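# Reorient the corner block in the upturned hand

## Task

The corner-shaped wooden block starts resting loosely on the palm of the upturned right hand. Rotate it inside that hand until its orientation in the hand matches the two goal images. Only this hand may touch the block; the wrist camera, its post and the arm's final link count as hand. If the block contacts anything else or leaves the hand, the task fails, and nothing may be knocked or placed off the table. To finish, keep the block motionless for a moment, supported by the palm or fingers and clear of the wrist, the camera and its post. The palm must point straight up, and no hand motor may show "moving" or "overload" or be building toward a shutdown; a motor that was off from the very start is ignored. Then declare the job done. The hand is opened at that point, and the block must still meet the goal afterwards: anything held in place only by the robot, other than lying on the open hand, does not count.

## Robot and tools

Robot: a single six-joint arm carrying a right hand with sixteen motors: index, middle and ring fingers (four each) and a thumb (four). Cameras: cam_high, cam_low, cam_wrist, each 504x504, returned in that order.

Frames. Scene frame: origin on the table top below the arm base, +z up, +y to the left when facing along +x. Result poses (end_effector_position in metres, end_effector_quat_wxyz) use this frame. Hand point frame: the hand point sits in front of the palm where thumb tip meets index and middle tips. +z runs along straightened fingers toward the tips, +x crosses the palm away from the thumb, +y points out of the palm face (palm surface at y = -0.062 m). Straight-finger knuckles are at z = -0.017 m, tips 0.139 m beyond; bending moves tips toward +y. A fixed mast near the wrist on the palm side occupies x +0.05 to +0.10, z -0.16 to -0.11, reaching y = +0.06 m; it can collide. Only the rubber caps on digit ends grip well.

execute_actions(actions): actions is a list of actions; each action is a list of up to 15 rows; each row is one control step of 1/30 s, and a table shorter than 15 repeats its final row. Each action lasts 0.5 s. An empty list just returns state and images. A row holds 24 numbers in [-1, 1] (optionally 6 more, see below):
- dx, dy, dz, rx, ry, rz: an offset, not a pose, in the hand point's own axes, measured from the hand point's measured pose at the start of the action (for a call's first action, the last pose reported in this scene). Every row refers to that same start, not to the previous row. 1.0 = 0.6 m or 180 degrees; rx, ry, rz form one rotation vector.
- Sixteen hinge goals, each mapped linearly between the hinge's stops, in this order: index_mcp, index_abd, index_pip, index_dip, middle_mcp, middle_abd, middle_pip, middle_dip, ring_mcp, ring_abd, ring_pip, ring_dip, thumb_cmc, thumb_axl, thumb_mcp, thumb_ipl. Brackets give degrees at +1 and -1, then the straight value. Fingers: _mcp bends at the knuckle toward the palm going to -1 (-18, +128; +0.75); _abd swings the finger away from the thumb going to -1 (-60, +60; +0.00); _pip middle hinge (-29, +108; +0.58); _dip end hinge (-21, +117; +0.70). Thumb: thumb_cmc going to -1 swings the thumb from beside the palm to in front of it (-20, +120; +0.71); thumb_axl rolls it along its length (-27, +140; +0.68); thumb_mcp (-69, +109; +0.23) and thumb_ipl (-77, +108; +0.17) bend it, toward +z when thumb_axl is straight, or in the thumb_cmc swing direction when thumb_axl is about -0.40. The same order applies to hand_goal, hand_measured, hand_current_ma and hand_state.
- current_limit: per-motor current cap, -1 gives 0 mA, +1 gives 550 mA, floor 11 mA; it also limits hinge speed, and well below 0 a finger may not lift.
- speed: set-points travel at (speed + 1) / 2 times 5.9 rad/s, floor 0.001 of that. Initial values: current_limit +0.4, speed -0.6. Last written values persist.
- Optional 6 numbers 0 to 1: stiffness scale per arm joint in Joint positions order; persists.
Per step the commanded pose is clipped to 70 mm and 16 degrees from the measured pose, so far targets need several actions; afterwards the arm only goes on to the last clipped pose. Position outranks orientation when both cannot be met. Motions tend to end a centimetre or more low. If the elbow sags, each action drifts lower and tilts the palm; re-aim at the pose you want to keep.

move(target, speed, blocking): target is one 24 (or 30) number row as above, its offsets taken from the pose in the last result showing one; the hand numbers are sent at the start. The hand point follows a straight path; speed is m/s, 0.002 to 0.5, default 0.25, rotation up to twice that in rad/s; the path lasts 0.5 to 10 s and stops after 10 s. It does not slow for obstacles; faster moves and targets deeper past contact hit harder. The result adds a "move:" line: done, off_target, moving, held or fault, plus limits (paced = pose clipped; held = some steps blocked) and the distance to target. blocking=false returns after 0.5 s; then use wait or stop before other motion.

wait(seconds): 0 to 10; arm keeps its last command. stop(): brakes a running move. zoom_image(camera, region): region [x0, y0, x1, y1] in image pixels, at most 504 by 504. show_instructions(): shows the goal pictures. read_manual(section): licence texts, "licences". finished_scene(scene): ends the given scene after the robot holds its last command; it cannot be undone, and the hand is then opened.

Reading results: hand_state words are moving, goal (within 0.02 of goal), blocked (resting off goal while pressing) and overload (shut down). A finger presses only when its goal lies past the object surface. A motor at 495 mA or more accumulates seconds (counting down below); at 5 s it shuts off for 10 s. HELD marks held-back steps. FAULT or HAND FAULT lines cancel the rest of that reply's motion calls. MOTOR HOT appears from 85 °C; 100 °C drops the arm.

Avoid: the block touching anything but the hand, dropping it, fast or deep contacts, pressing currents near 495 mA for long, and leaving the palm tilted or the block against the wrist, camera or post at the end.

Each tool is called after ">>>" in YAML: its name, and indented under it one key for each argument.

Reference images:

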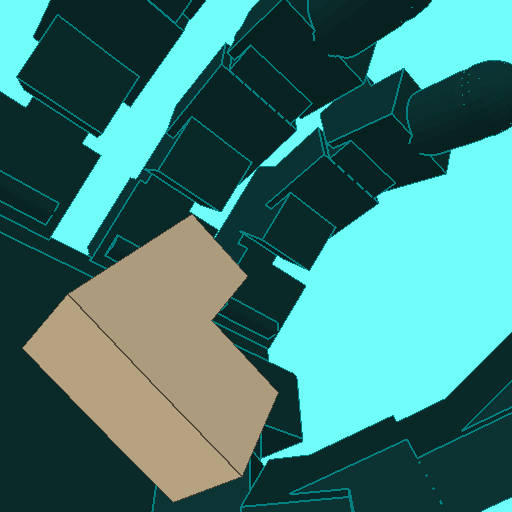

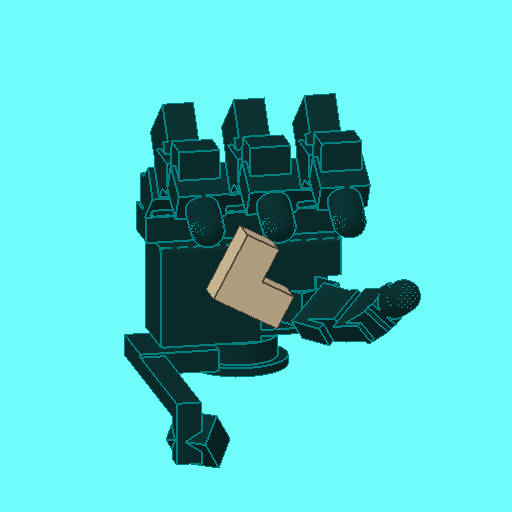

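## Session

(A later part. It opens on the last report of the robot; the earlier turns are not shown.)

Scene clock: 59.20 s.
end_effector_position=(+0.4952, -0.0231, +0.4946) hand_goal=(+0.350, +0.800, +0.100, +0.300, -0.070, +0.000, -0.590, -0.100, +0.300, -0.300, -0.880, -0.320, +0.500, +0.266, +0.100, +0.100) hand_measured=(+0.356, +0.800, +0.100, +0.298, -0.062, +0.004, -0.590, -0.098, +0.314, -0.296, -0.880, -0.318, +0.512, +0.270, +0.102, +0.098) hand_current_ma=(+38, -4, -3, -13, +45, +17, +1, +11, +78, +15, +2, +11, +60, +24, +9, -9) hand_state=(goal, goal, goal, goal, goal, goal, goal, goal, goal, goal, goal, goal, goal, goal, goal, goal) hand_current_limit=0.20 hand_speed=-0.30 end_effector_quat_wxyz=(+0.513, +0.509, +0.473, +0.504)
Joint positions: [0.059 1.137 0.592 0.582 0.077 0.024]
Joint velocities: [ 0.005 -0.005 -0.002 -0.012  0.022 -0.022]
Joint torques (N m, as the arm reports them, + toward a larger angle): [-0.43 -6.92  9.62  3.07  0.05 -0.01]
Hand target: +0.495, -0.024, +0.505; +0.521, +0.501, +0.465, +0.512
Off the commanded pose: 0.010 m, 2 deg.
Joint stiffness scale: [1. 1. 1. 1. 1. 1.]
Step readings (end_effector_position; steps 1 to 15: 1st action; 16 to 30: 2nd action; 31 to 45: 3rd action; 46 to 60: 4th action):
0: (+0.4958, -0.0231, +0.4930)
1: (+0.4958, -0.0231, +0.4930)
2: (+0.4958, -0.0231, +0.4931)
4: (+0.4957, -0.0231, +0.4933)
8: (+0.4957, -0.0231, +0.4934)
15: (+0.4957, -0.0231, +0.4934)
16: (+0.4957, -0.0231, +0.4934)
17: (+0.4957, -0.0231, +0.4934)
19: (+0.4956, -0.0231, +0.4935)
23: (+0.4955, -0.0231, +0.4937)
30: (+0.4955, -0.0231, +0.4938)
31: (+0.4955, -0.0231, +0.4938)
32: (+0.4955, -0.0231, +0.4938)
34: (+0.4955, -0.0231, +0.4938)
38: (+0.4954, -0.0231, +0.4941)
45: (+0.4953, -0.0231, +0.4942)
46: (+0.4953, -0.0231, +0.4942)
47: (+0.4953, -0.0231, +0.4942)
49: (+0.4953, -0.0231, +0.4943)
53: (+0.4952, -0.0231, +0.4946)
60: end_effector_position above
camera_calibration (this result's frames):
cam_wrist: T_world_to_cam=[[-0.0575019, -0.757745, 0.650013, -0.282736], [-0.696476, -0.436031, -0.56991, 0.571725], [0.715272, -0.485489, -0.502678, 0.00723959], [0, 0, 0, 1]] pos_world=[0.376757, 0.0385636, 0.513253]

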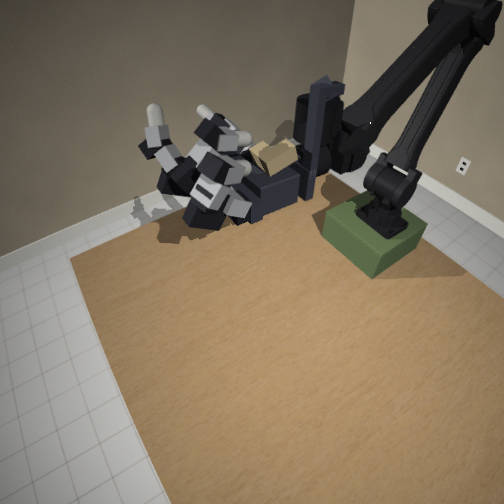

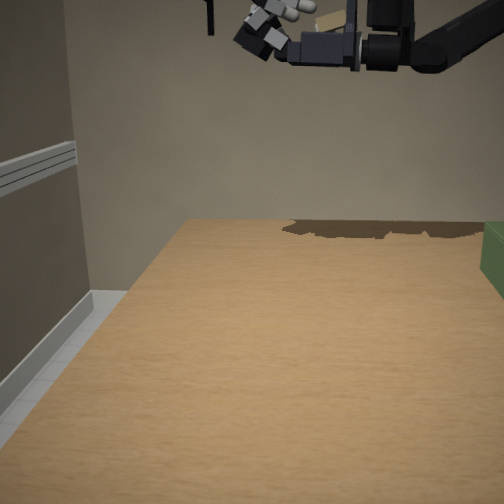

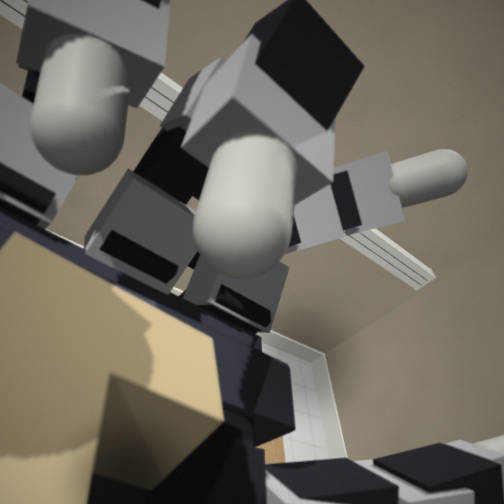

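>>> execute_actions:
  actions:
    - [[0,0.018,0,-0.011,0,0,0.35,0.8,0.1,0.3,-0.1,0,-0.4,0,0.3,-0.3,-0.88,-0.32,0.5,0.266,0.1,0.1,0.2,0]]
    - [[0,0.018,0,-0.011,0,0,0.35,0.8,0.1,0.3,-0.36,0,-0.42,-0.03,0.3,-0.3,-0.88,-0.32,0.5,0.266,0.1,0.1,0.2,-0.3]]

>>> zoom_image:
  camera: "cam_high"
  region: [170, 80, 340, 250]

>>> zoom_image:
  camera: "cam_low"
  region: [250, 0, 400, 80]

Scene clock: 61.20 s.
end_effector_position=(+0.4949, -0.0231, +0.4954) hand_goal=(+0.350, +0.800, +0.100, +0.300, -0.360, +0.000, -0.420, -0.030, +0.300, -0.300, -0.880, -0.320, +0.500, +0.266, +0.100, +0.100) hand_measured=(+0.356, +0.800, +0.100, +0.298, -0.358, +0.004, -0.420, -0.028, +0.314, -0.296, -0.880, -0.318, +0.512, +0.270, +0.102, +0.098) hand_current_ma=(+38, -4, -3, -13, +9, +17, -1, +11, +77, +15, +2, +11, +60, +24, +9, -9) hand_state=(goal, goal, goal, goal, goal, goal, goal, goal, goal, goal, goal, goal, goal, goal, goal, goal) hand_current_limit=0.20 hand_speed=-0.30 end_effector_quat_wxyz=(+0.514, +0.508, +0.472, +0.505)
Joint positions: [0.059 1.137 0.592 0.586 0.077 0.024]
Joint velocities: [-0.015 -0.005 -0.007 -0.017 -0.007 -0.066]
Joint torques (N m, as the arm reports them, + toward a larger angle): [ 0.03 -6.4   9.55  3.11  0.07 -0.01]
Hand target: +0.494, -0.024, +0.506; +0.522, +0.500, +0.464, +0.512
Off the commanded pose: 0.010 m, 2 deg.
Joint stiffness scale: [1. 1. 1. 1. 1. 1.]
Step readings (end_effector_position; steps 1 to 15: 1st action; 16 to 30: 2nd action):
0: (+0.4952, -0.0231, +0.4946)
1: (+0.4952, -0.0231, +0.4946)
2: (+0.4952, -0.0231, +0.4946)
4: (+0.4952, -0.0231, +0.4947)
8: (+0.4951, -0.0231, +0.4949)
15: (+0.4951, -0.0231, +0.4949)
16: (+0.4951, -0.0231, +0.4949)
17: (+0.4951, -0.0231, +0.4949)
19: (+0.4950, -0.0231, +0.4951)
23: (+0.4949, -0.0231, +0.4953)
30: end_effector_position above
camera_calibration (this result's frames):
cam_wrist: T_world_to_cam=[[-0.0597336, -0.757815, 0.64973, -0.282059], [-0.694517, -0.435968, -0.572344, 0.57221], [0.716992, -0.485437, -0.500274, 0.00583926], [0, 0, 0, 1]] pos_world=[0.376374, 0.0385512, 0.513684]

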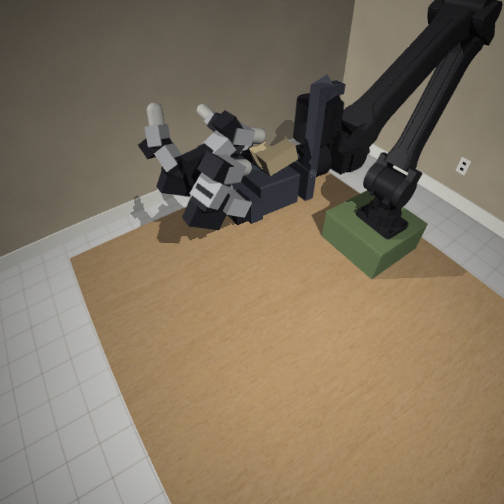

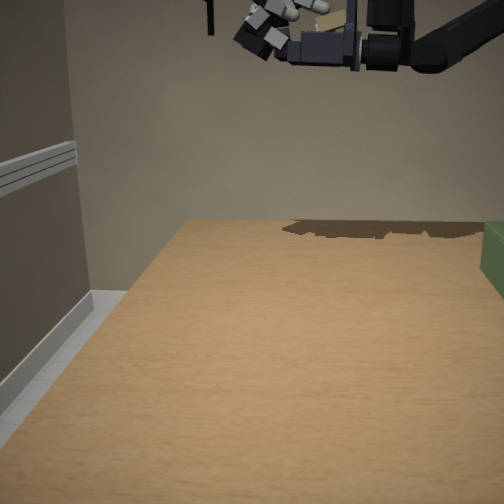

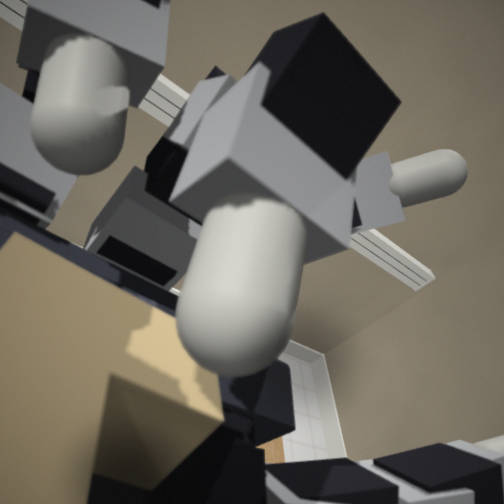

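Region (170, 80, 340, 250) of cam_high's 504x504 image, scaled by 2.965, with more detail than that image has.

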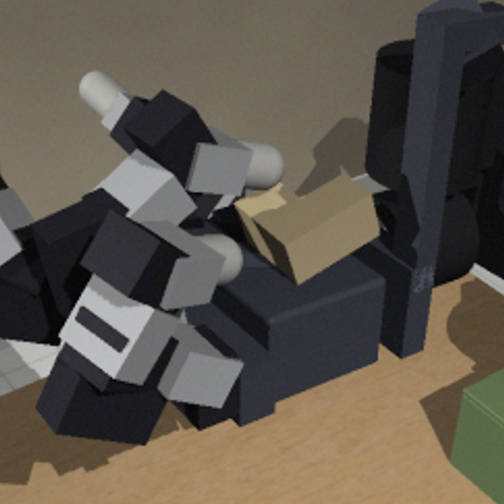

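Region (250, 0, 400, 80) of cam_low's 504x504 image, scaled by 3.360, with more detail than that image has; it fills the top 269 rows of this view, and the rest is white.

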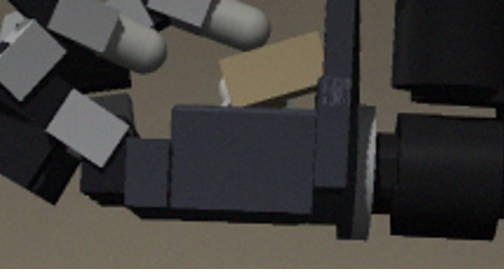

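>>> execute_actions:
  actions:
    - [[0,0.018,0,-0.011,0,0,0.35,0.8,0.1,0.3,-0.52,0,-0.42,-0.03,0.1,-0.3,-0.85,-0.3,0.5,0.266,0.1,0.1,0.2,-0.5]]
    - [[0,0.018,0,-0.011,0,0,0.35,0.8,0.1,0.3,-0.52,0,-0.42,-0.03,0.1,-0.3,-0.85,-0.3,0.5,0.266,0.1,0.1,0.2,-0.5]]

>>> zoom_image:
  camera: "cam_high"
  region: [170, 80, 340, 250]

>>> zoom_image:
  camera: "cam_low"
  region: [250, 0, 400, 80]

Scene clock: 62.70 s.
end_effector_position=(+0.4946, -0.0231, +0.4962) hand_goal=(+0.350, +0.800, +0.100, +0.300, -0.520, +0.000, -0.420, -0.030, +0.100, -0.300, -0.850, -0.300, +0.500, +0.266, +0.100, +0.100) hand_measured=(+0.356, +0.800, +0.100, +0.298, -0.440, +0.004, -0.400, -0.024, +0.110, -0.296, -0.856, -0.304, +0.512, +0.270, +0.102, +0.098) hand_current_ma=(+38, -4, -3, -13, +330, +17, +104, +30, +59, +15, -36, -19, +60, +24, +9, -9) hand_state=(goal, goal, goal, goal, blocked, goal, blocked, goal, goal, goal, goal, goal, goal, goal, goal, goal) hand_current_limit=0.20 hand_speed=-0.50 end_effector_quat_wxyz=(+0.515, +0.507, +0.471, +0.506)
Joint positions: [0.059 1.137 0.592 0.589 0.077 0.024]
Joint velocities: [ 0.005 -0.015 -0.007 -0.027 -0.007 -0.007]
Joint torques (N m, as the arm reports them, + toward a larger angle): [-0.14 -6.67  9.51  2.92  0.07  0.01]
Hand target: +0.494, -0.024, +0.507; +0.523, +0.499, +0.463, +0.513
Off the commanded pose: 0.010 m, 2 deg.
Joint stiffness scale: [1. 1. 1. 1. 1. 1.]
Step readings (end_effector_position; steps 1 to 15: 1st action; 16 to 30: 2nd action):
0: (+0.4949, -0.0231, +0.4954)
1: (+0.4949, -0.0231, +0.4954)
2: (+0.4949, -0.0231, +0.4954)
4: (+0.4948, -0.0231, +0.4955)
8: (+0.4947, -0.0231, +0.4958)
15: (+0.4947, -0.0231, +0.4959)
16: (+0.4947, -0.0231, +0.4959)
17: (+0.4947, -0.0231, +0.4959)
19: (+0.4946, -0.0231, +0.4961)
23: (+0.4946, -0.0231, +0.4962)
30: end_effector_position above
camera_calibration (this result's frames):
cam_wrist: T_world_to_cam=[[-0.0619644, -0.757885, 0.649439, -0.281379], [-0.69255, -0.435904, -0.574771, 0.572689], [0.718704, -0.485384, -0.497863, 0.00443866], [0, 0, 0, 1]] pos_world=[0.37599, 0.0385388, 0.514114]

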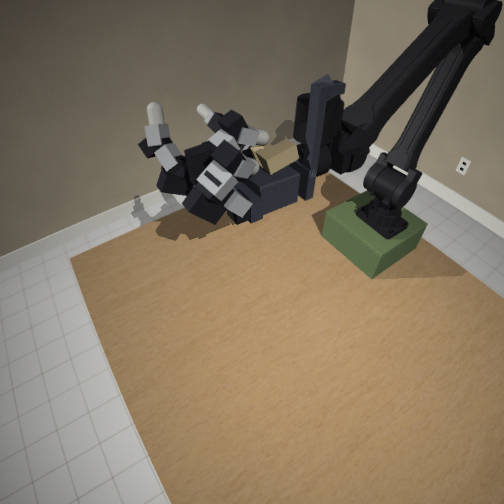

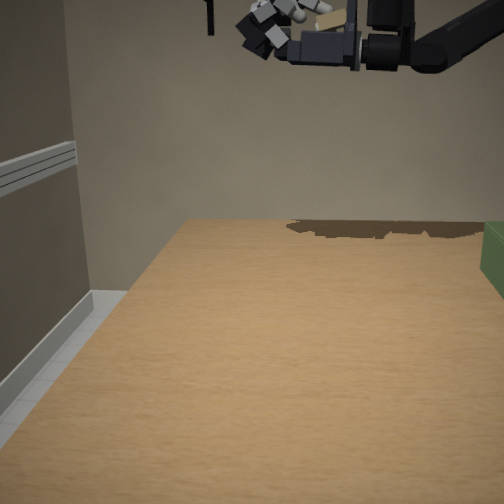

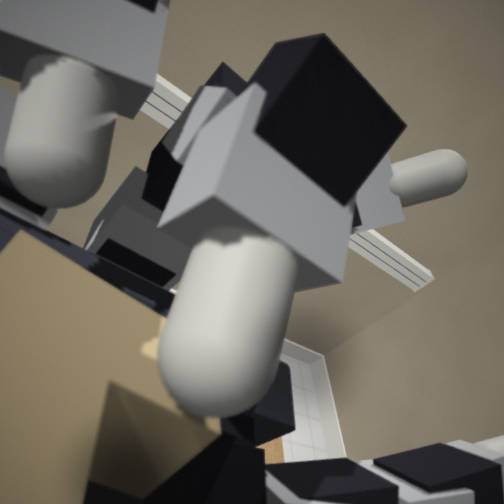

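Region (170, 80, 340, 250) of cam_high's 504x504 image, scaled by 2.965, with more detail than that image has.

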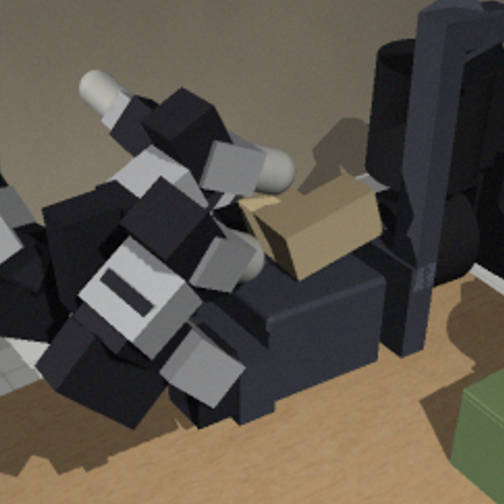

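Region (250, 0, 400, 80) of cam_low's 504x504 image, scaled by 3.360, with more detail than that image has; it fills the top 269 rows of this view, and the rest is white.

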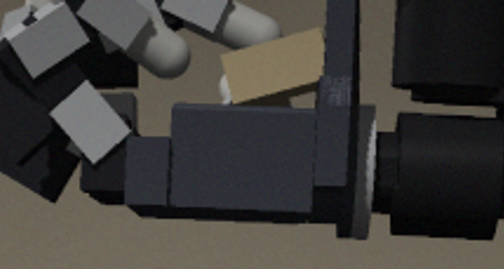

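Pressing. Now drag toward the fingers.

>>> execute_actions:
  actions:
    - [[0,0.018,0,-0.011,0,0,0.35,0.8,0.1,0.3,-0.45,0,-0.52,-0.1,0.1,-0.3,-0.85,-0.3,0.5,0.266,0.1,0.1,0.2,-0.7]]
    - [[0,0.018,0,-0.011,0,0,0.35,0.8,0.1,0.3,-0.35,0,-0.62,-0.15,0.1,-0.3,-0.85,-0.3,0.5,0.266,0.1,0.1,0.2,-0.7]]

>>> zoom_image:
  camera: "cam_high"
  region: [170, 80, 340, 250]

>>> zoom_image:
  camera: "cam_low"
  region: [250, 0, 400, 80]

Scene clock: 64.03 s.
end_effector_position=(+0.4942, -0.0231, +0.4970) hand_goal=(+0.350, +0.800, +0.100, +0.300, -0.350, +0.000, -0.620, -0.150, +0.100, -0.300, -0.850, -0.300, +0.500, +0.266, +0.100, +0.100) hand_measured=(+0.356, +0.800, +0.100, +0.298, -0.332, +0.002, -0.432, -0.114, +0.110, -0.296, -0.856, -0.304, +0.512, +0.270, +0.102, +0.098) hand_current_ma=(+38, -4, -3, -13, +93, +13, +330, +179, +58, +15, -36, -19, +60, +24, +9, -9) hand_state=(goal, goal, goal, goal, goal, goal, blocked, blocked, goal, goal, goal, goal, goal, goal, goal, goal) hand_current_limit=0.20 hand_speed=-0.70 end_effector_quat_wxyz=(+0.515, +0.506, +0.470, +0.507)
Joint positions: [0.059 1.137 0.592 0.593 0.077 0.024]
Joint velocities: [ 0.005 -0.005  0.002 -0.007 -0.007 -0.037]
Joint torques (N m, as the arm reports them, + toward a larger angle): [ 0.01 -6.87  9.48  3.03  0.08 -0.01]
Hand target: +0.494, -0.024, +0.507; +0.524, +0.498, +0.462, +0.514
Off the commanded pose: 0.010 m, 2 deg.
Joint stiffness scale: [1. 1. 1. 1. 1. 1.]
Step readings (end_effector_position; steps 1 to 15: 1st action; 16 to 30: 2nd action):
0: (+0.4946, -0.0231, +0.4962)
1: (+0.4946, -0.0231, +0.4962)
2: (+0.4946, -0.0231, +0.4962)
4: (+0.4945, -0.0231, +0.4964)
8: (+0.4944, -0.0231, +0.4967)
15: (+0.4944, -0.0231, +0.4967)
16: (+0.4944, -0.0231, +0.4967)
17: (+0.4943, -0.0231, +0.4968)
19: (+0.4943, -0.0231, +0.4970)
23: (+0.4942, -0.0231, +0.4970)
30: end_effector_position above
camera_calibration (this result's frames):
cam_wrist: T_world_to_cam=[[-0.0641942, -0.757955, 0.64914, -0.280697], [-0.690574, -0.43584, -0.577192, 0.573163], [0.720407, -0.485332, -0.495446, 0.00303778], [0, 0, 0, 1]] pos_world=[0.375604, 0.0385264, 0.514542]

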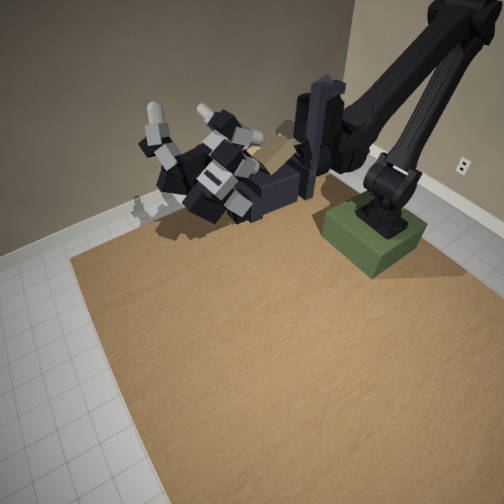

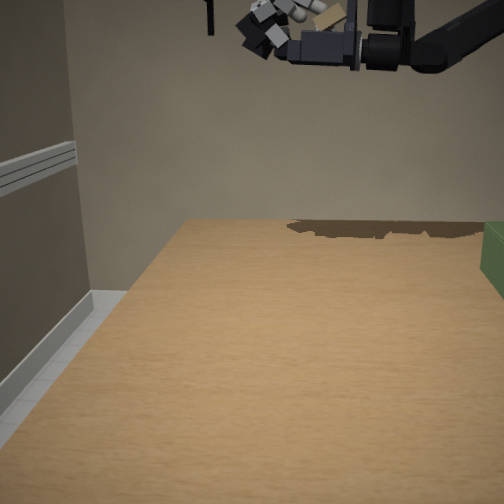

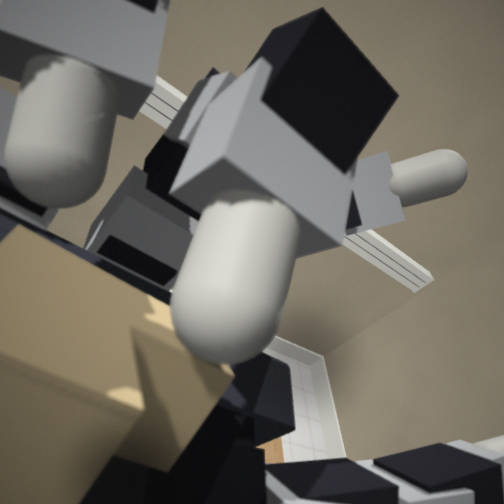

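Region (170, 80, 340, 250) of cam_high's 504x504 image, scaled by 2.965, with more detail than that image has.

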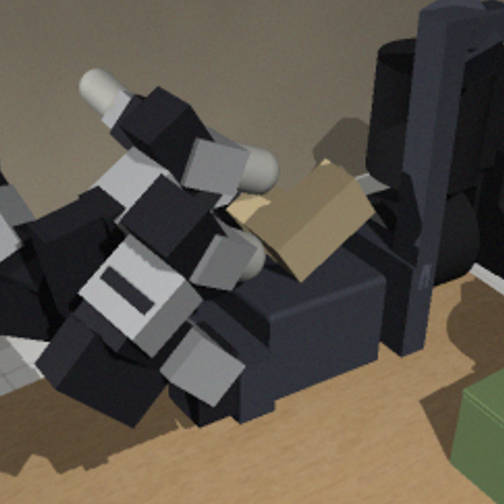

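Region (250, 0, 400, 80) of cam_low's 504x504 image, scaled by 3.360, with more detail than that image has; it fills the top 269 rows of this view, and the rest is white.

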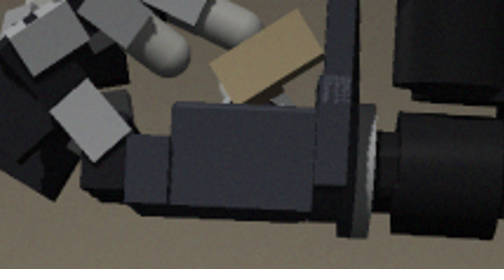

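>>> execute_actions:
  actions:
    - [[0,0.018,0,-0.011,0,0,0.35,0.8,0.1,0.3,-0.25,0,-0.43,-0.11,0.1,-0.3,-0.85,-0.3,0.5,0.266,0.1,0.1,0.2,-0.8]]
    - [[0,0.018,0,-0.011,0,0,0.35,0.8,0.1,0.3,0.0,0,-0.4,-0.05,0.1,-0.3,-0.85,-0.3,0.5,0.266,0.1,0.1,0.2,-0.5]]

>>> zoom_image:
  camera: "cam_high"
  region: [170, 80, 340, 250]

>>> zoom_image:
  camera: "cam_low"
  region: [250, 0, 400, 80]

Scene clock: 65.53 s.
end_effector_position=(+0.4939, -0.0231, +0.4978) hand_goal=(+0.350, +0.800, +0.100, +0.300, +0.000, +0.000, -0.400, -0.050, +0.100, -0.300, -0.850, -0.300, +0.500, +0.266, +0.100, +0.100) hand_measured=(+0.356, +0.800, +0.100, +0.298, +0.002, +0.002, -0.408, -0.054, +0.110, -0.296, -0.856, -0.304, +0.512, +0.270, +0.102, +0.098) hand_current_ma=(+38, -4, -3, -13, +7, +13, -38, -21, +58, +15, -36, -19, +60, +24, +9, -9) hand_state=(goal, goal, goal, goal, goal, goal, goal, goal, goal, goal, goal, goal, goal, goal, goal, goal) hand_current_limit=0.20 hand_speed=-0.50 end_effector_quat_wxyz=(+0.516, +0.506, +0.470, +0.508)
Joint positions: [0.059 1.137 0.592 0.596 0.077 0.024]
Joint velocities: [ 0.015 -0.005 -0.007 -0.002  0.007  0.051]
Joint torques (N m, as the arm reports them, + toward a larger angle): [-0.29 -6.56  9.56  3.04  0.08 -0.01]
Hand target: +0.493, -0.024, +0.508; +0.524, +0.497, +0.461, +0.515
Off the commanded pose: 0.010 m, 2 deg.
Joint stiffness scale: [1. 1. 1. 1. 1. 1.]
Step readings (end_effector_position; steps 1 to 15: 1st action; 16 to 30: 2nd action):
0: (+0.4942, -0.0231, +0.4970)
1: (+0.4942, -0.0231, +0.4970)
2: (+0.4942, -0.0231, +0.4971)
4: (+0.4941, -0.0231, +0.4973)
8: (+0.4941, -0.0231, +0.4974)
15: (+0.4941, -0.0231, +0.4974)
16: (+0.4941, -0.0231, +0.4974)
17: (+0.4940, -0.0231, +0.4975)
19: (+0.4940, -0.0231, +0.4977)
23: (+0.4939, -0.0231, +0.4978)
30: end_effector_position above
camera_calibration (this result's frames):
cam_wrist: T_world_to_cam=[[-0.0661754, -0.758018, 0.648868, -0.280088], [-0.688811, -0.435783, -0.579337, 0.573581], [0.721914, -0.485286, -0.493293, 0.00179235], [0, 0, 0, 1]] pos_world=[0.37526, 0.0385152, 0.514921]

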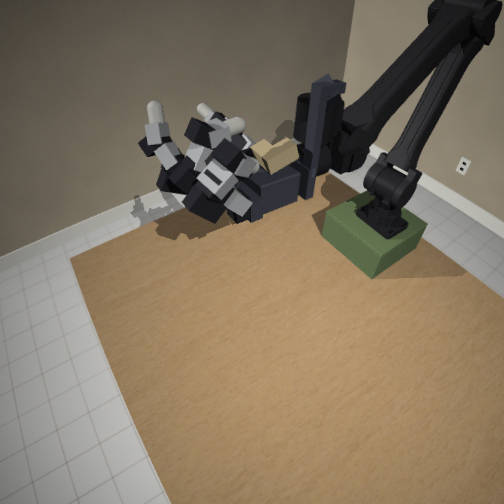

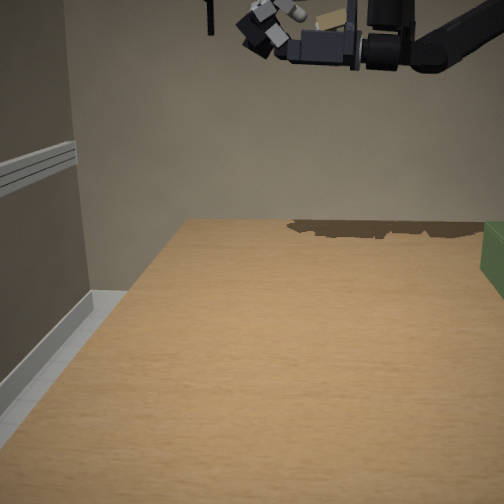

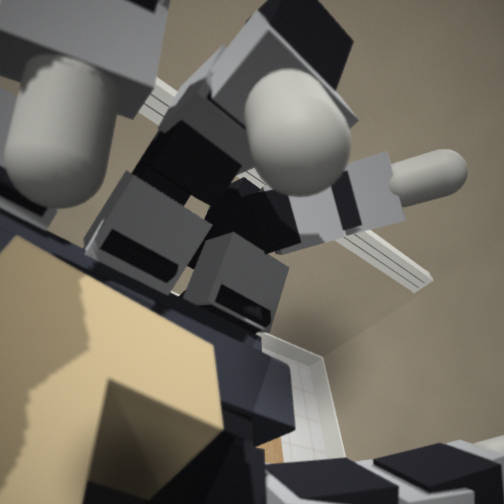

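Region (170, 80, 340, 250) of cam_high's 504x504 image, scaled by 2.965, with more detail than that image has.

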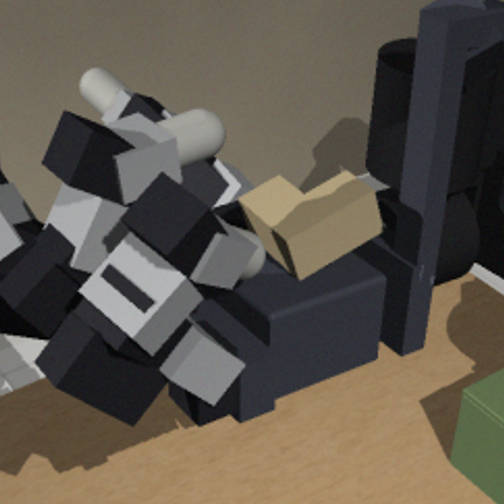

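Region (250, 0, 400, 80) of cam_low's 504x504 image, scaled by 3.360, with more detail than that image has; it fills the top 269 rows of this view, and the rest is white.

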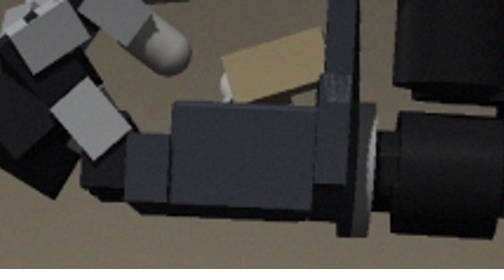

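>>> execute_actions:
  actions:
    - [[0,0.017,0,-0.005,0,0,0.4,0.3,-0.4,0,0.4,0,-0.7,-0.2,0.06,-0.55,-0.85,-0.3,0.5,0.266,0.1,0.1,0.2,0]]
    - [[0,0.017,0,-0.005,0,0,0.35,0,-0.85,-0.3,0.35,0,-0.88,-0.32,0.06,-0.55,-0.85,-0.3,0.5,0.266,0.1,0.1,0.2,0]]

>>> move:
  target: [0,0.0,0,0.09,0,0,0.35,0,-0.85,-0.3,0.35,0,-0.88,-0.32,0.06,-0.55,-0.85,-0.3,0.5,0.266,0.1,0.1,0.2,0]
  speed: 0.1

>>> zoom_image:
  camera: "cam_high"
  region: [170, 80, 340, 250]

Scene clock: 67.50 s.
end_effector_position=(+0.4939, -0.0231, +0.4978) hand_goal=(+0.350, +0.000, -0.850, -0.300, +0.350, +0.000, -0.880, -0.320, +0.060, -0.550, -0.850, -0.300, +0.500, +0.266, +0.100, +0.100) hand_measured=(+0.366, +0.004, -0.716, -0.298, +0.366, +0.002, -0.880, -0.318, +0.068, -0.546, -0.856, -0.304, +0.512, +0.270, +0.102, +0.098) hand_current_ma=(+88, +10, +45, +9, +83, +13, +4, +11, +52, +13, -36, -19, +60, +24, +9, -9) hand_state=(goal, moving, moving, moving, goal, goal, goal, goal, goal, goal, goal, goal, goal, goal, goal, goal) hand_current_limit=0.20 hand_speed=0.00 end_effector_quat_wxyz=(+0.516, +0.506, +0.470, +0.508)
Joint positions: [0.059 1.137 0.592 0.596 0.077 0.024]
Joint velocities: [ 0.005 -0.024 -0.002 -0.002 -0.007  0.051]
Joint torques (N m, as the arm reports them, + toward a larger angle): [-0.36 -7.78  9.79  1.65  0.03  0.03]
Hand target: +0.493, -0.024, +0.508; +0.520, +0.502, +0.465, +0.511
Off the commanded pose: 0.010 m, 1 deg.
Joint stiffness scale: [1. 1. 1. 1. 1. 1.]
Step readings (end_effector_position; steps 1 to 15: 1st action; 16 to 30: 2nd action):
0: (+0.4939, -0.0231, +0.4978)
1: (+0.4939, -0.0231, +0.4978)
2: (+0.4939, -0.0231, +0.4978)
4: (+0.4939, -0.0231, +0.4978)
8: (+0.4939, -0.0231, +0.4978)
15: (+0.4939, -0.0231, +0.4978)
16: (+0.4939, -0.0231, +0.4978)
17: (+0.4939, -0.0231, +0.4978)
19: (+0.4939, -0.0231, +0.4978)
23: (+0.4939, -0.0231, +0.4978)
30: end_effector_position above
camera_calibration (this result's frames):
cam_wrist: T_world_to_cam=[[-0.0661754, -0.758018, 0.648868, -0.280088], [-0.688811, -0.435783, -0.579337, 0.573581], [0.721914, -0.485286, -0.493293, 0.00179235], [0, 0, 0, 1]] pos_world=[0.37526, 0.0385152, 0.514921]

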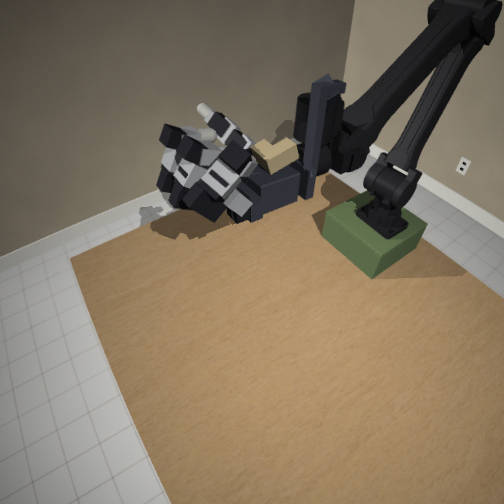

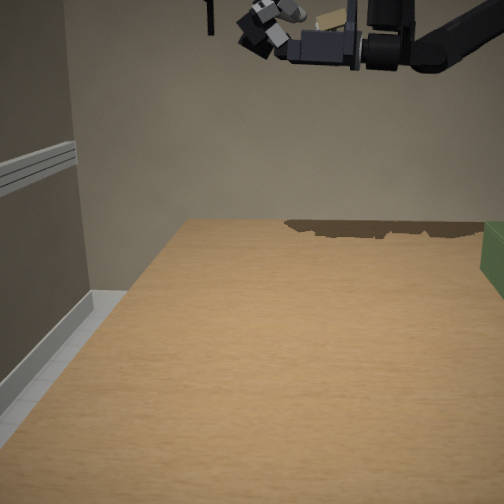

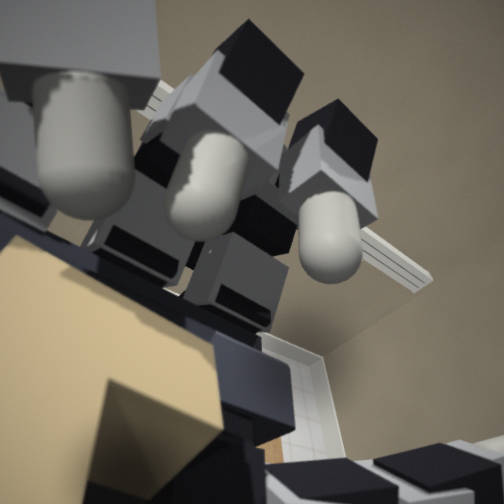

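Scene clock: 69.27 s.
end_effector_position=(+0.4863, -0.0218, +0.4526) hand_goal=(+0.350, +0.000, -0.850, -0.300, +0.350, +0.000, -0.880, -0.320, +0.060, -0.550, -0.850, -0.300, +0.500, +0.266, +0.100, +0.100) hand_measured=(+0.364, +0.002, -0.850, -0.298, +0.364, +0.002, -0.880, -0.318, +0.068, -0.546, -0.856, -0.304, +0.512, +0.270, +0.102, +0.098) hand_current_ma=(+76, +14, +4, +11, +78, +13, +4, +11, +49, +13, -33, -19, +60, +24, +9, -9) hand_state=(goal, goal, goal, goal, goal, goal, goal, goal, goal, goal, goal, goal, goal, goal, goal, goal) hand_current_limit=0.20 hand_speed=0.00 end_effector_quat_wxyz=(+0.423, +0.584, +0.556, +0.413)
Joint positions: [0.059 0.978 0.622 0.054 0.064 0.032]
Joint velocities: [ 0.015 -0.005  0.007 -0.022 -0.007 -0.037]
Joint torques (N m, as the arm reports them, + toward a larger angle): [-0.05 -6.38 14.56  1.65  0.    0.17]
Hand target: +0.490, -0.023, +0.497; +0.439, +0.572, +0.538, +0.437
Off the commanded pose: 0.046 m, 4 deg.
Joint stiffness scale: [1. 1. 1. 1. 1. 1.]
move: off_target
camera_calibration (this result's frames):
cam_wrist: T_world_to_cam=[[0.171778, -0.75639, 0.631163, -0.357926], [-0.841445, -0.445837, -0.305285, 0.492722], [0.512311, -0.478648, -0.713045, 0.187177], [0, 0, 0, 1]] pos_world=[0.380189, 0.0385342, 0.509797]

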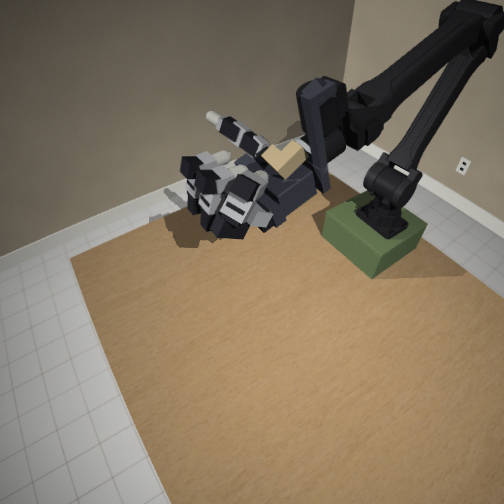

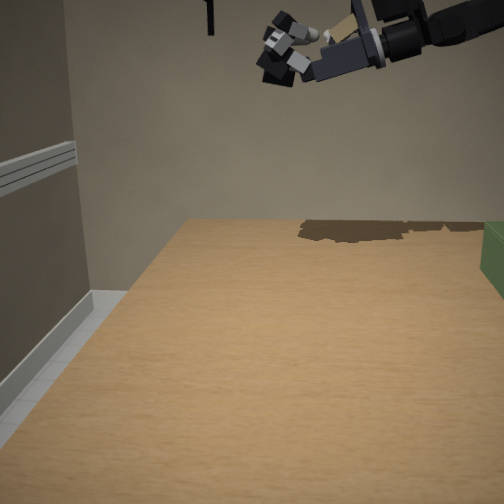

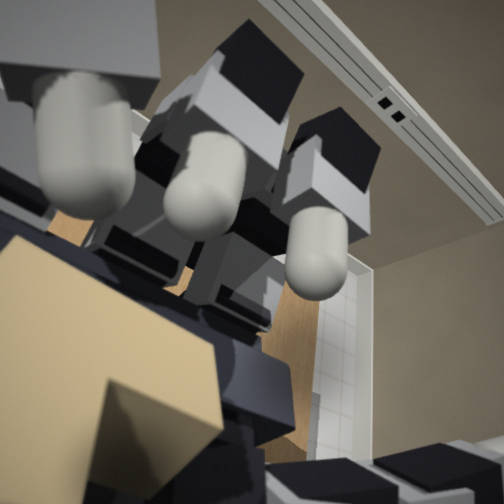

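Region (170, 80, 340, 250) of cam_high's 504x504 image, scaled by 2.965, with more detail than that image has.

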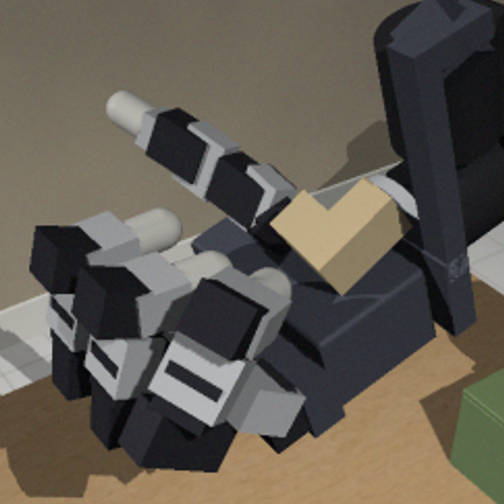

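>>> move:
  target: [0,0.05,0,-0.02,0,0,0.1,0,-0.88,-0.32,0.1,0,-0.88,-0.32,-0.1,-0.55,-0.88,-0.32,0.5,0.266,0.1,0.1,0.2,-0.2]
  speed: 0.1

>>> zoom_image:
  camera: "cam_high"
  region: [170, 80, 340, 250]

>>> zoom_image:
  camera: "cam_low"
  region: [250, 0, 400, 100]

Scene clock: 70.47 s.
end_effector_position=(+0.4874, -0.0218, +0.4524) hand_goal=(+0.100, +0.000, -0.880, -0.320, +0.100, +0.000, -0.880, -0.320, -0.100, -0.550, -0.880, -0.320, +0.500, +0.266, +0.100, +0.100) hand_measured=(+0.114, +0.002, -0.880, -0.318, +0.116, +0.002, -0.880, -0.318, -0.088, -0.546, -0.880, -0.318, +0.512, +0.270, +0.102, +0.098) hand_current_ma=(+84, +14, +4, +11, +86, +13, +4, +11, +65, +13, +3, +11, +60, +24, +9, -9) hand_state=(goal, goal, goal, goal, goal, goal, goal, goal, goal, goal, goal, goal, goal, goal, goal, goal) hand_current_limit=0.20 hand_speed=-0.20 end_effector_quat_wxyz=(+0.423, +0.583, +0.556, +0.414)
Joint positions: [0.059 0.983 0.622 0.062 0.064 0.033]
Joint velocities: [-0.005 -0.005 -0.002 -0.002 -0.037  0.037]
Joint torques (N m, as the arm reports them, + toward a larger angle): [-0.4  -5.12 12.59  3.23  0.11  0.01]
Hand target: +0.494, -0.023, +0.481; +0.441, +0.571, +0.543, +0.431
Off the commanded pose: 0.030 m, 3 deg.
Joint stiffness scale: [1. 1. 1. 1. 1. 1.]
move: off_target
camera_calibration (this result's frames):
cam_wrist: T_world_to_cam=[[0.169756, -0.7567, 0.631338, -0.357063], [-0.840558, -0.445598, -0.308066, 0.494371], [0.514437, -0.47838, -0.711693, 0.184832], [0, 0, 0, 1]] pos_world=[0.381077, 0.0385217, 0.50927]

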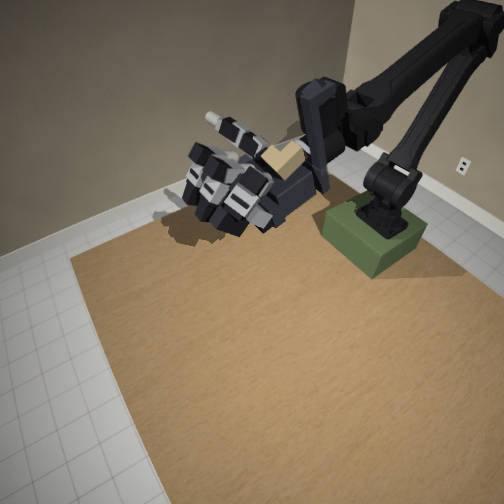

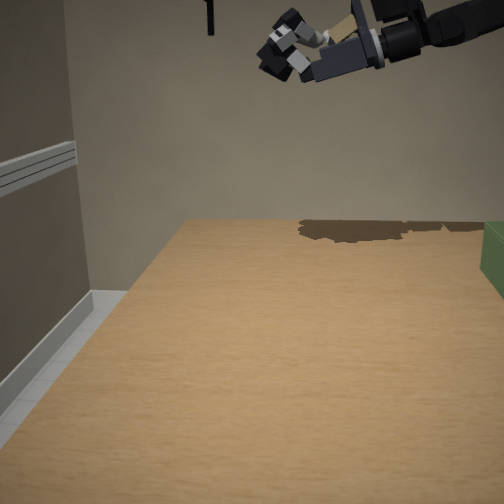

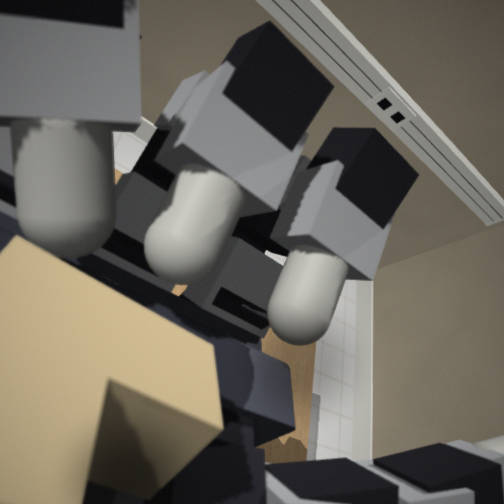

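Region (170, 80, 340, 250) of cam_high's 504x504 image, scaled by 2.965, with more detail than that image has.

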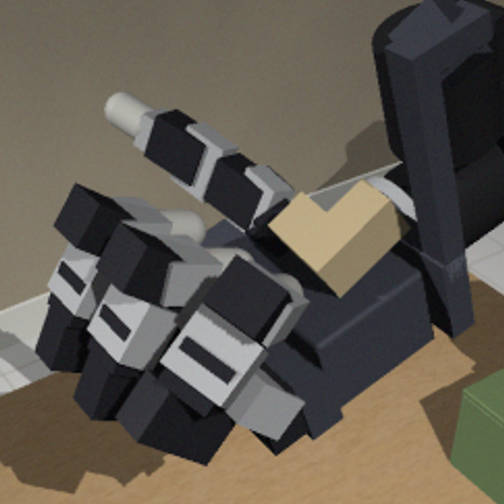

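Region (250, 0, 400, 100) of cam_low's 504x504 image, scaled by 3.360, with more detail than that image has.

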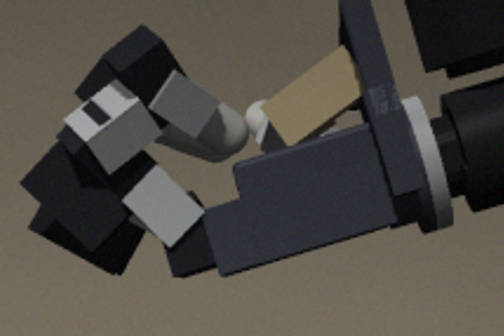

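>>> move:
  target: [0,0.05,0,0.015,0,0,0.1,0,-0.88,-0.32,0.1,0,-0.88,-0.32,-0.1,-0.55,-0.88,-0.32,0.5,0.266,0.1,0.1,0.2,-0.2]
  speed: 0.06

>>> zoom_image:
  camera: "cam_high"
  region: [170, 80, 340, 250]

Scene clock: 71.73 s.
end_effector_position=(+0.4879, -0.0212, +0.4370) hand_goal=(+0.100, +0.000, -0.880, -0.320, +0.100, +0.000, -0.880, -0.320, -0.100, -0.550, -0.880, -0.320, +0.500, +0.266, +0.100, +0.100) hand_measured=(+0.114, +0.002, -0.880, -0.318, +0.116, +0.002, -0.880, -0.318, -0.090, -0.546, -0.880, -0.318, +0.512, +0.270, +0.102, +0.098) hand_current_ma=(+79, +14, +4, +11, +82, +13, +4, +11, +62, +13, +2, +9, +60, +24, +9, -9) hand_state=(goal, goal, goal, goal, goal, goal, goal, goal, goal, goal, goal, goal, goal, goal, goal, goal) hand_current_limit=0.20 hand_speed=-0.20 end_effector_quat_wxyz=(+0.391, +0.605, +0.580, +0.380)
Joint positions: [ 0.059  0.97   0.655 -0.099  0.06   0.033]
Joint velocities: [-0.005 -0.005  0.012  0.017  0.037 -0.022]
Joint torques (N m, as the arm reports them, + toward a larger angle): [-0.24 -6.86 14.63  1.73  0.01  0.06]
Hand target: +0.493, -0.023, +0.481; +0.410, +0.593, +0.565, +0.401
Off the commanded pose: 0.045 m, 4 deg.
Joint stiffness scale: [1. 1. 1. 1. 1. 1.]
move: off_target
camera_calibration (this result's frames):
cam_wrist: T_world_to_cam=[[0.243544, -0.75452, 0.609414, -0.373351], [-0.868784, -0.449037, -0.208759, 0.460604], [0.431162, -0.478607, -0.764875, 0.237819], [0, 0, 0, 1]] pos_world=[0.388554, 0.0389492, 0.505582]

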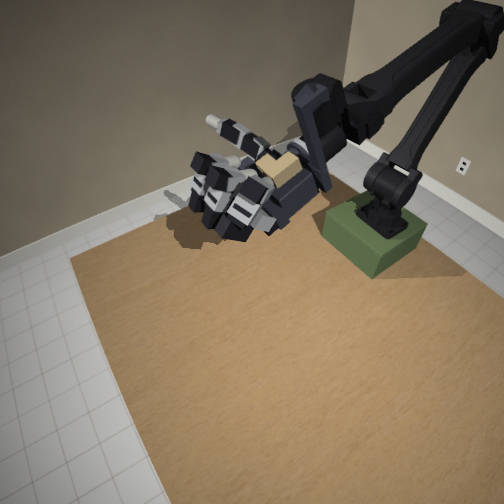

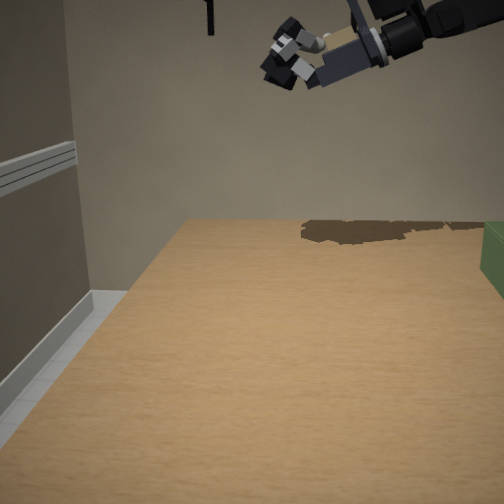

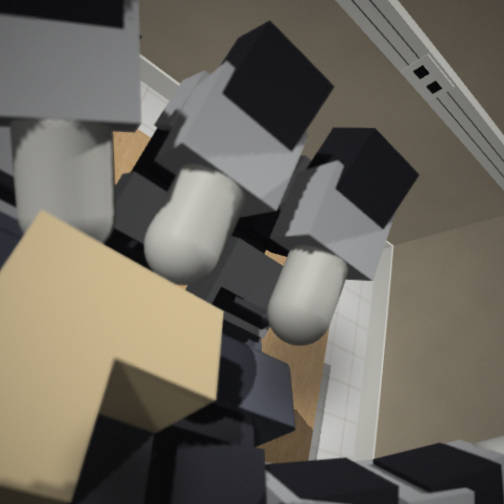

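Region (170, 80, 340, 250) of cam_high's 504x504 image, scaled by 2.965, with more detail than that image has.

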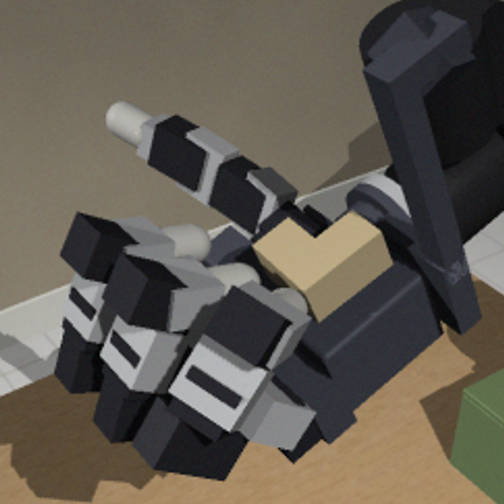

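>>> move:
  target: [0,0.07,0,-0.022,0,0,0.15,0,-0.88,-0.32,0.15,0,-0.88,-0.32,-0.28,-0.45,-0.8,-0.25,0.5,0.266,0.1,0.1,0.2,-0.8]
  speed: 0.06

>>> zoom_image:
  camera: "cam_high"
  region: [170, 80, 340, 250]

Scene clock: 73.17 s.
end_effector_position=(+0.4904, -0.0211, +0.4313) hand_goal=(+0.150, +0.000, -0.880, -0.320, +0.150, +0.000, -0.880, -0.320, -0.280, -0.450, -0.800, -0.250, +0.500, +0.266, +0.100, +0.100) hand_measured=(+0.154, +0.002, -0.880, -0.318, +0.154, +0.002, -0.880, -0.318, -0.138, -0.476, -0.828, -0.272, +0.512, +0.270, +0.102, +0.098) hand_current_ma=(+26, +14, +4, +11, +26, +13, +4, +11, +330, -112, -144, -117, +60, +24, +9, -9) hand_state=(goal, goal, goal, goal, goal, goal, goal, goal, blocked, blocked, blocked, blocked, goal, goal, goal, goal) hand_current_limit=0.20 hand_speed=-0.80 end_effector_quat_wxyz=(+0.387, +0.607, +0.583, +0.377)
Joint positions: [ 0.059  0.983  0.655 -0.099  0.06   0.033]
Joint velocities: [ 0.015 -0.024  0.022 -0.007 -0.022  0.022]
Joint torques (N m, as the arm reports them, + toward a larger angle): [-0.42 -5.16 14.72  2.96  0.11  0.02]
Hand target: +0.501, -0.023, +0.475; +0.412, +0.591, +0.567, +0.400
Off the commanded pose: 0.046 m, 5 deg.
Joint stiffness scale: [1. 1. 1. 1. 1. 1.]
move: off_target
camera_calibration (this result's frames):
cam_wrist: T_world_to_cam=[[0.250969, -0.754284, 0.606688, -0.372894], [-0.871262, -0.449122, -0.197971, 0.458196], [0.421803, -0.478899, -0.769895, 0.239174], [0, 0, 0, 1]] pos_world=[0.391909, 0.0390581, 0.501078]

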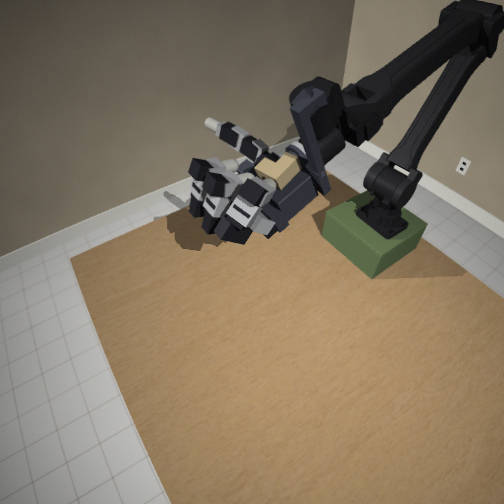

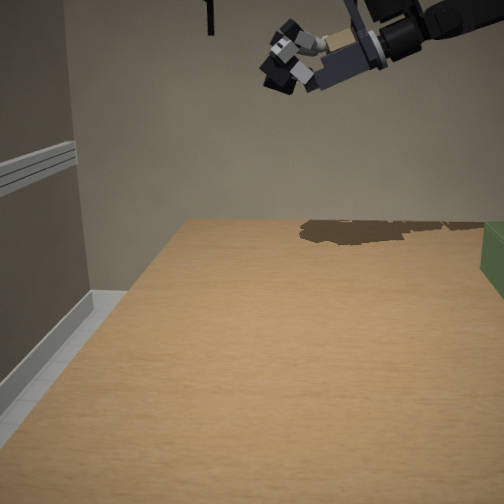

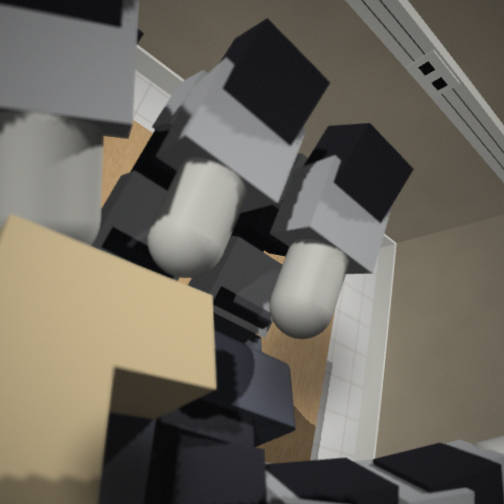

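Region (170, 80, 340, 250) of cam_high's 504x504 image, scaled by 2.965, with more detail than that image has.

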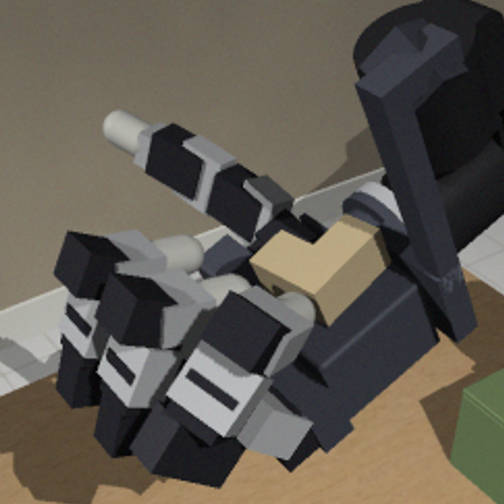

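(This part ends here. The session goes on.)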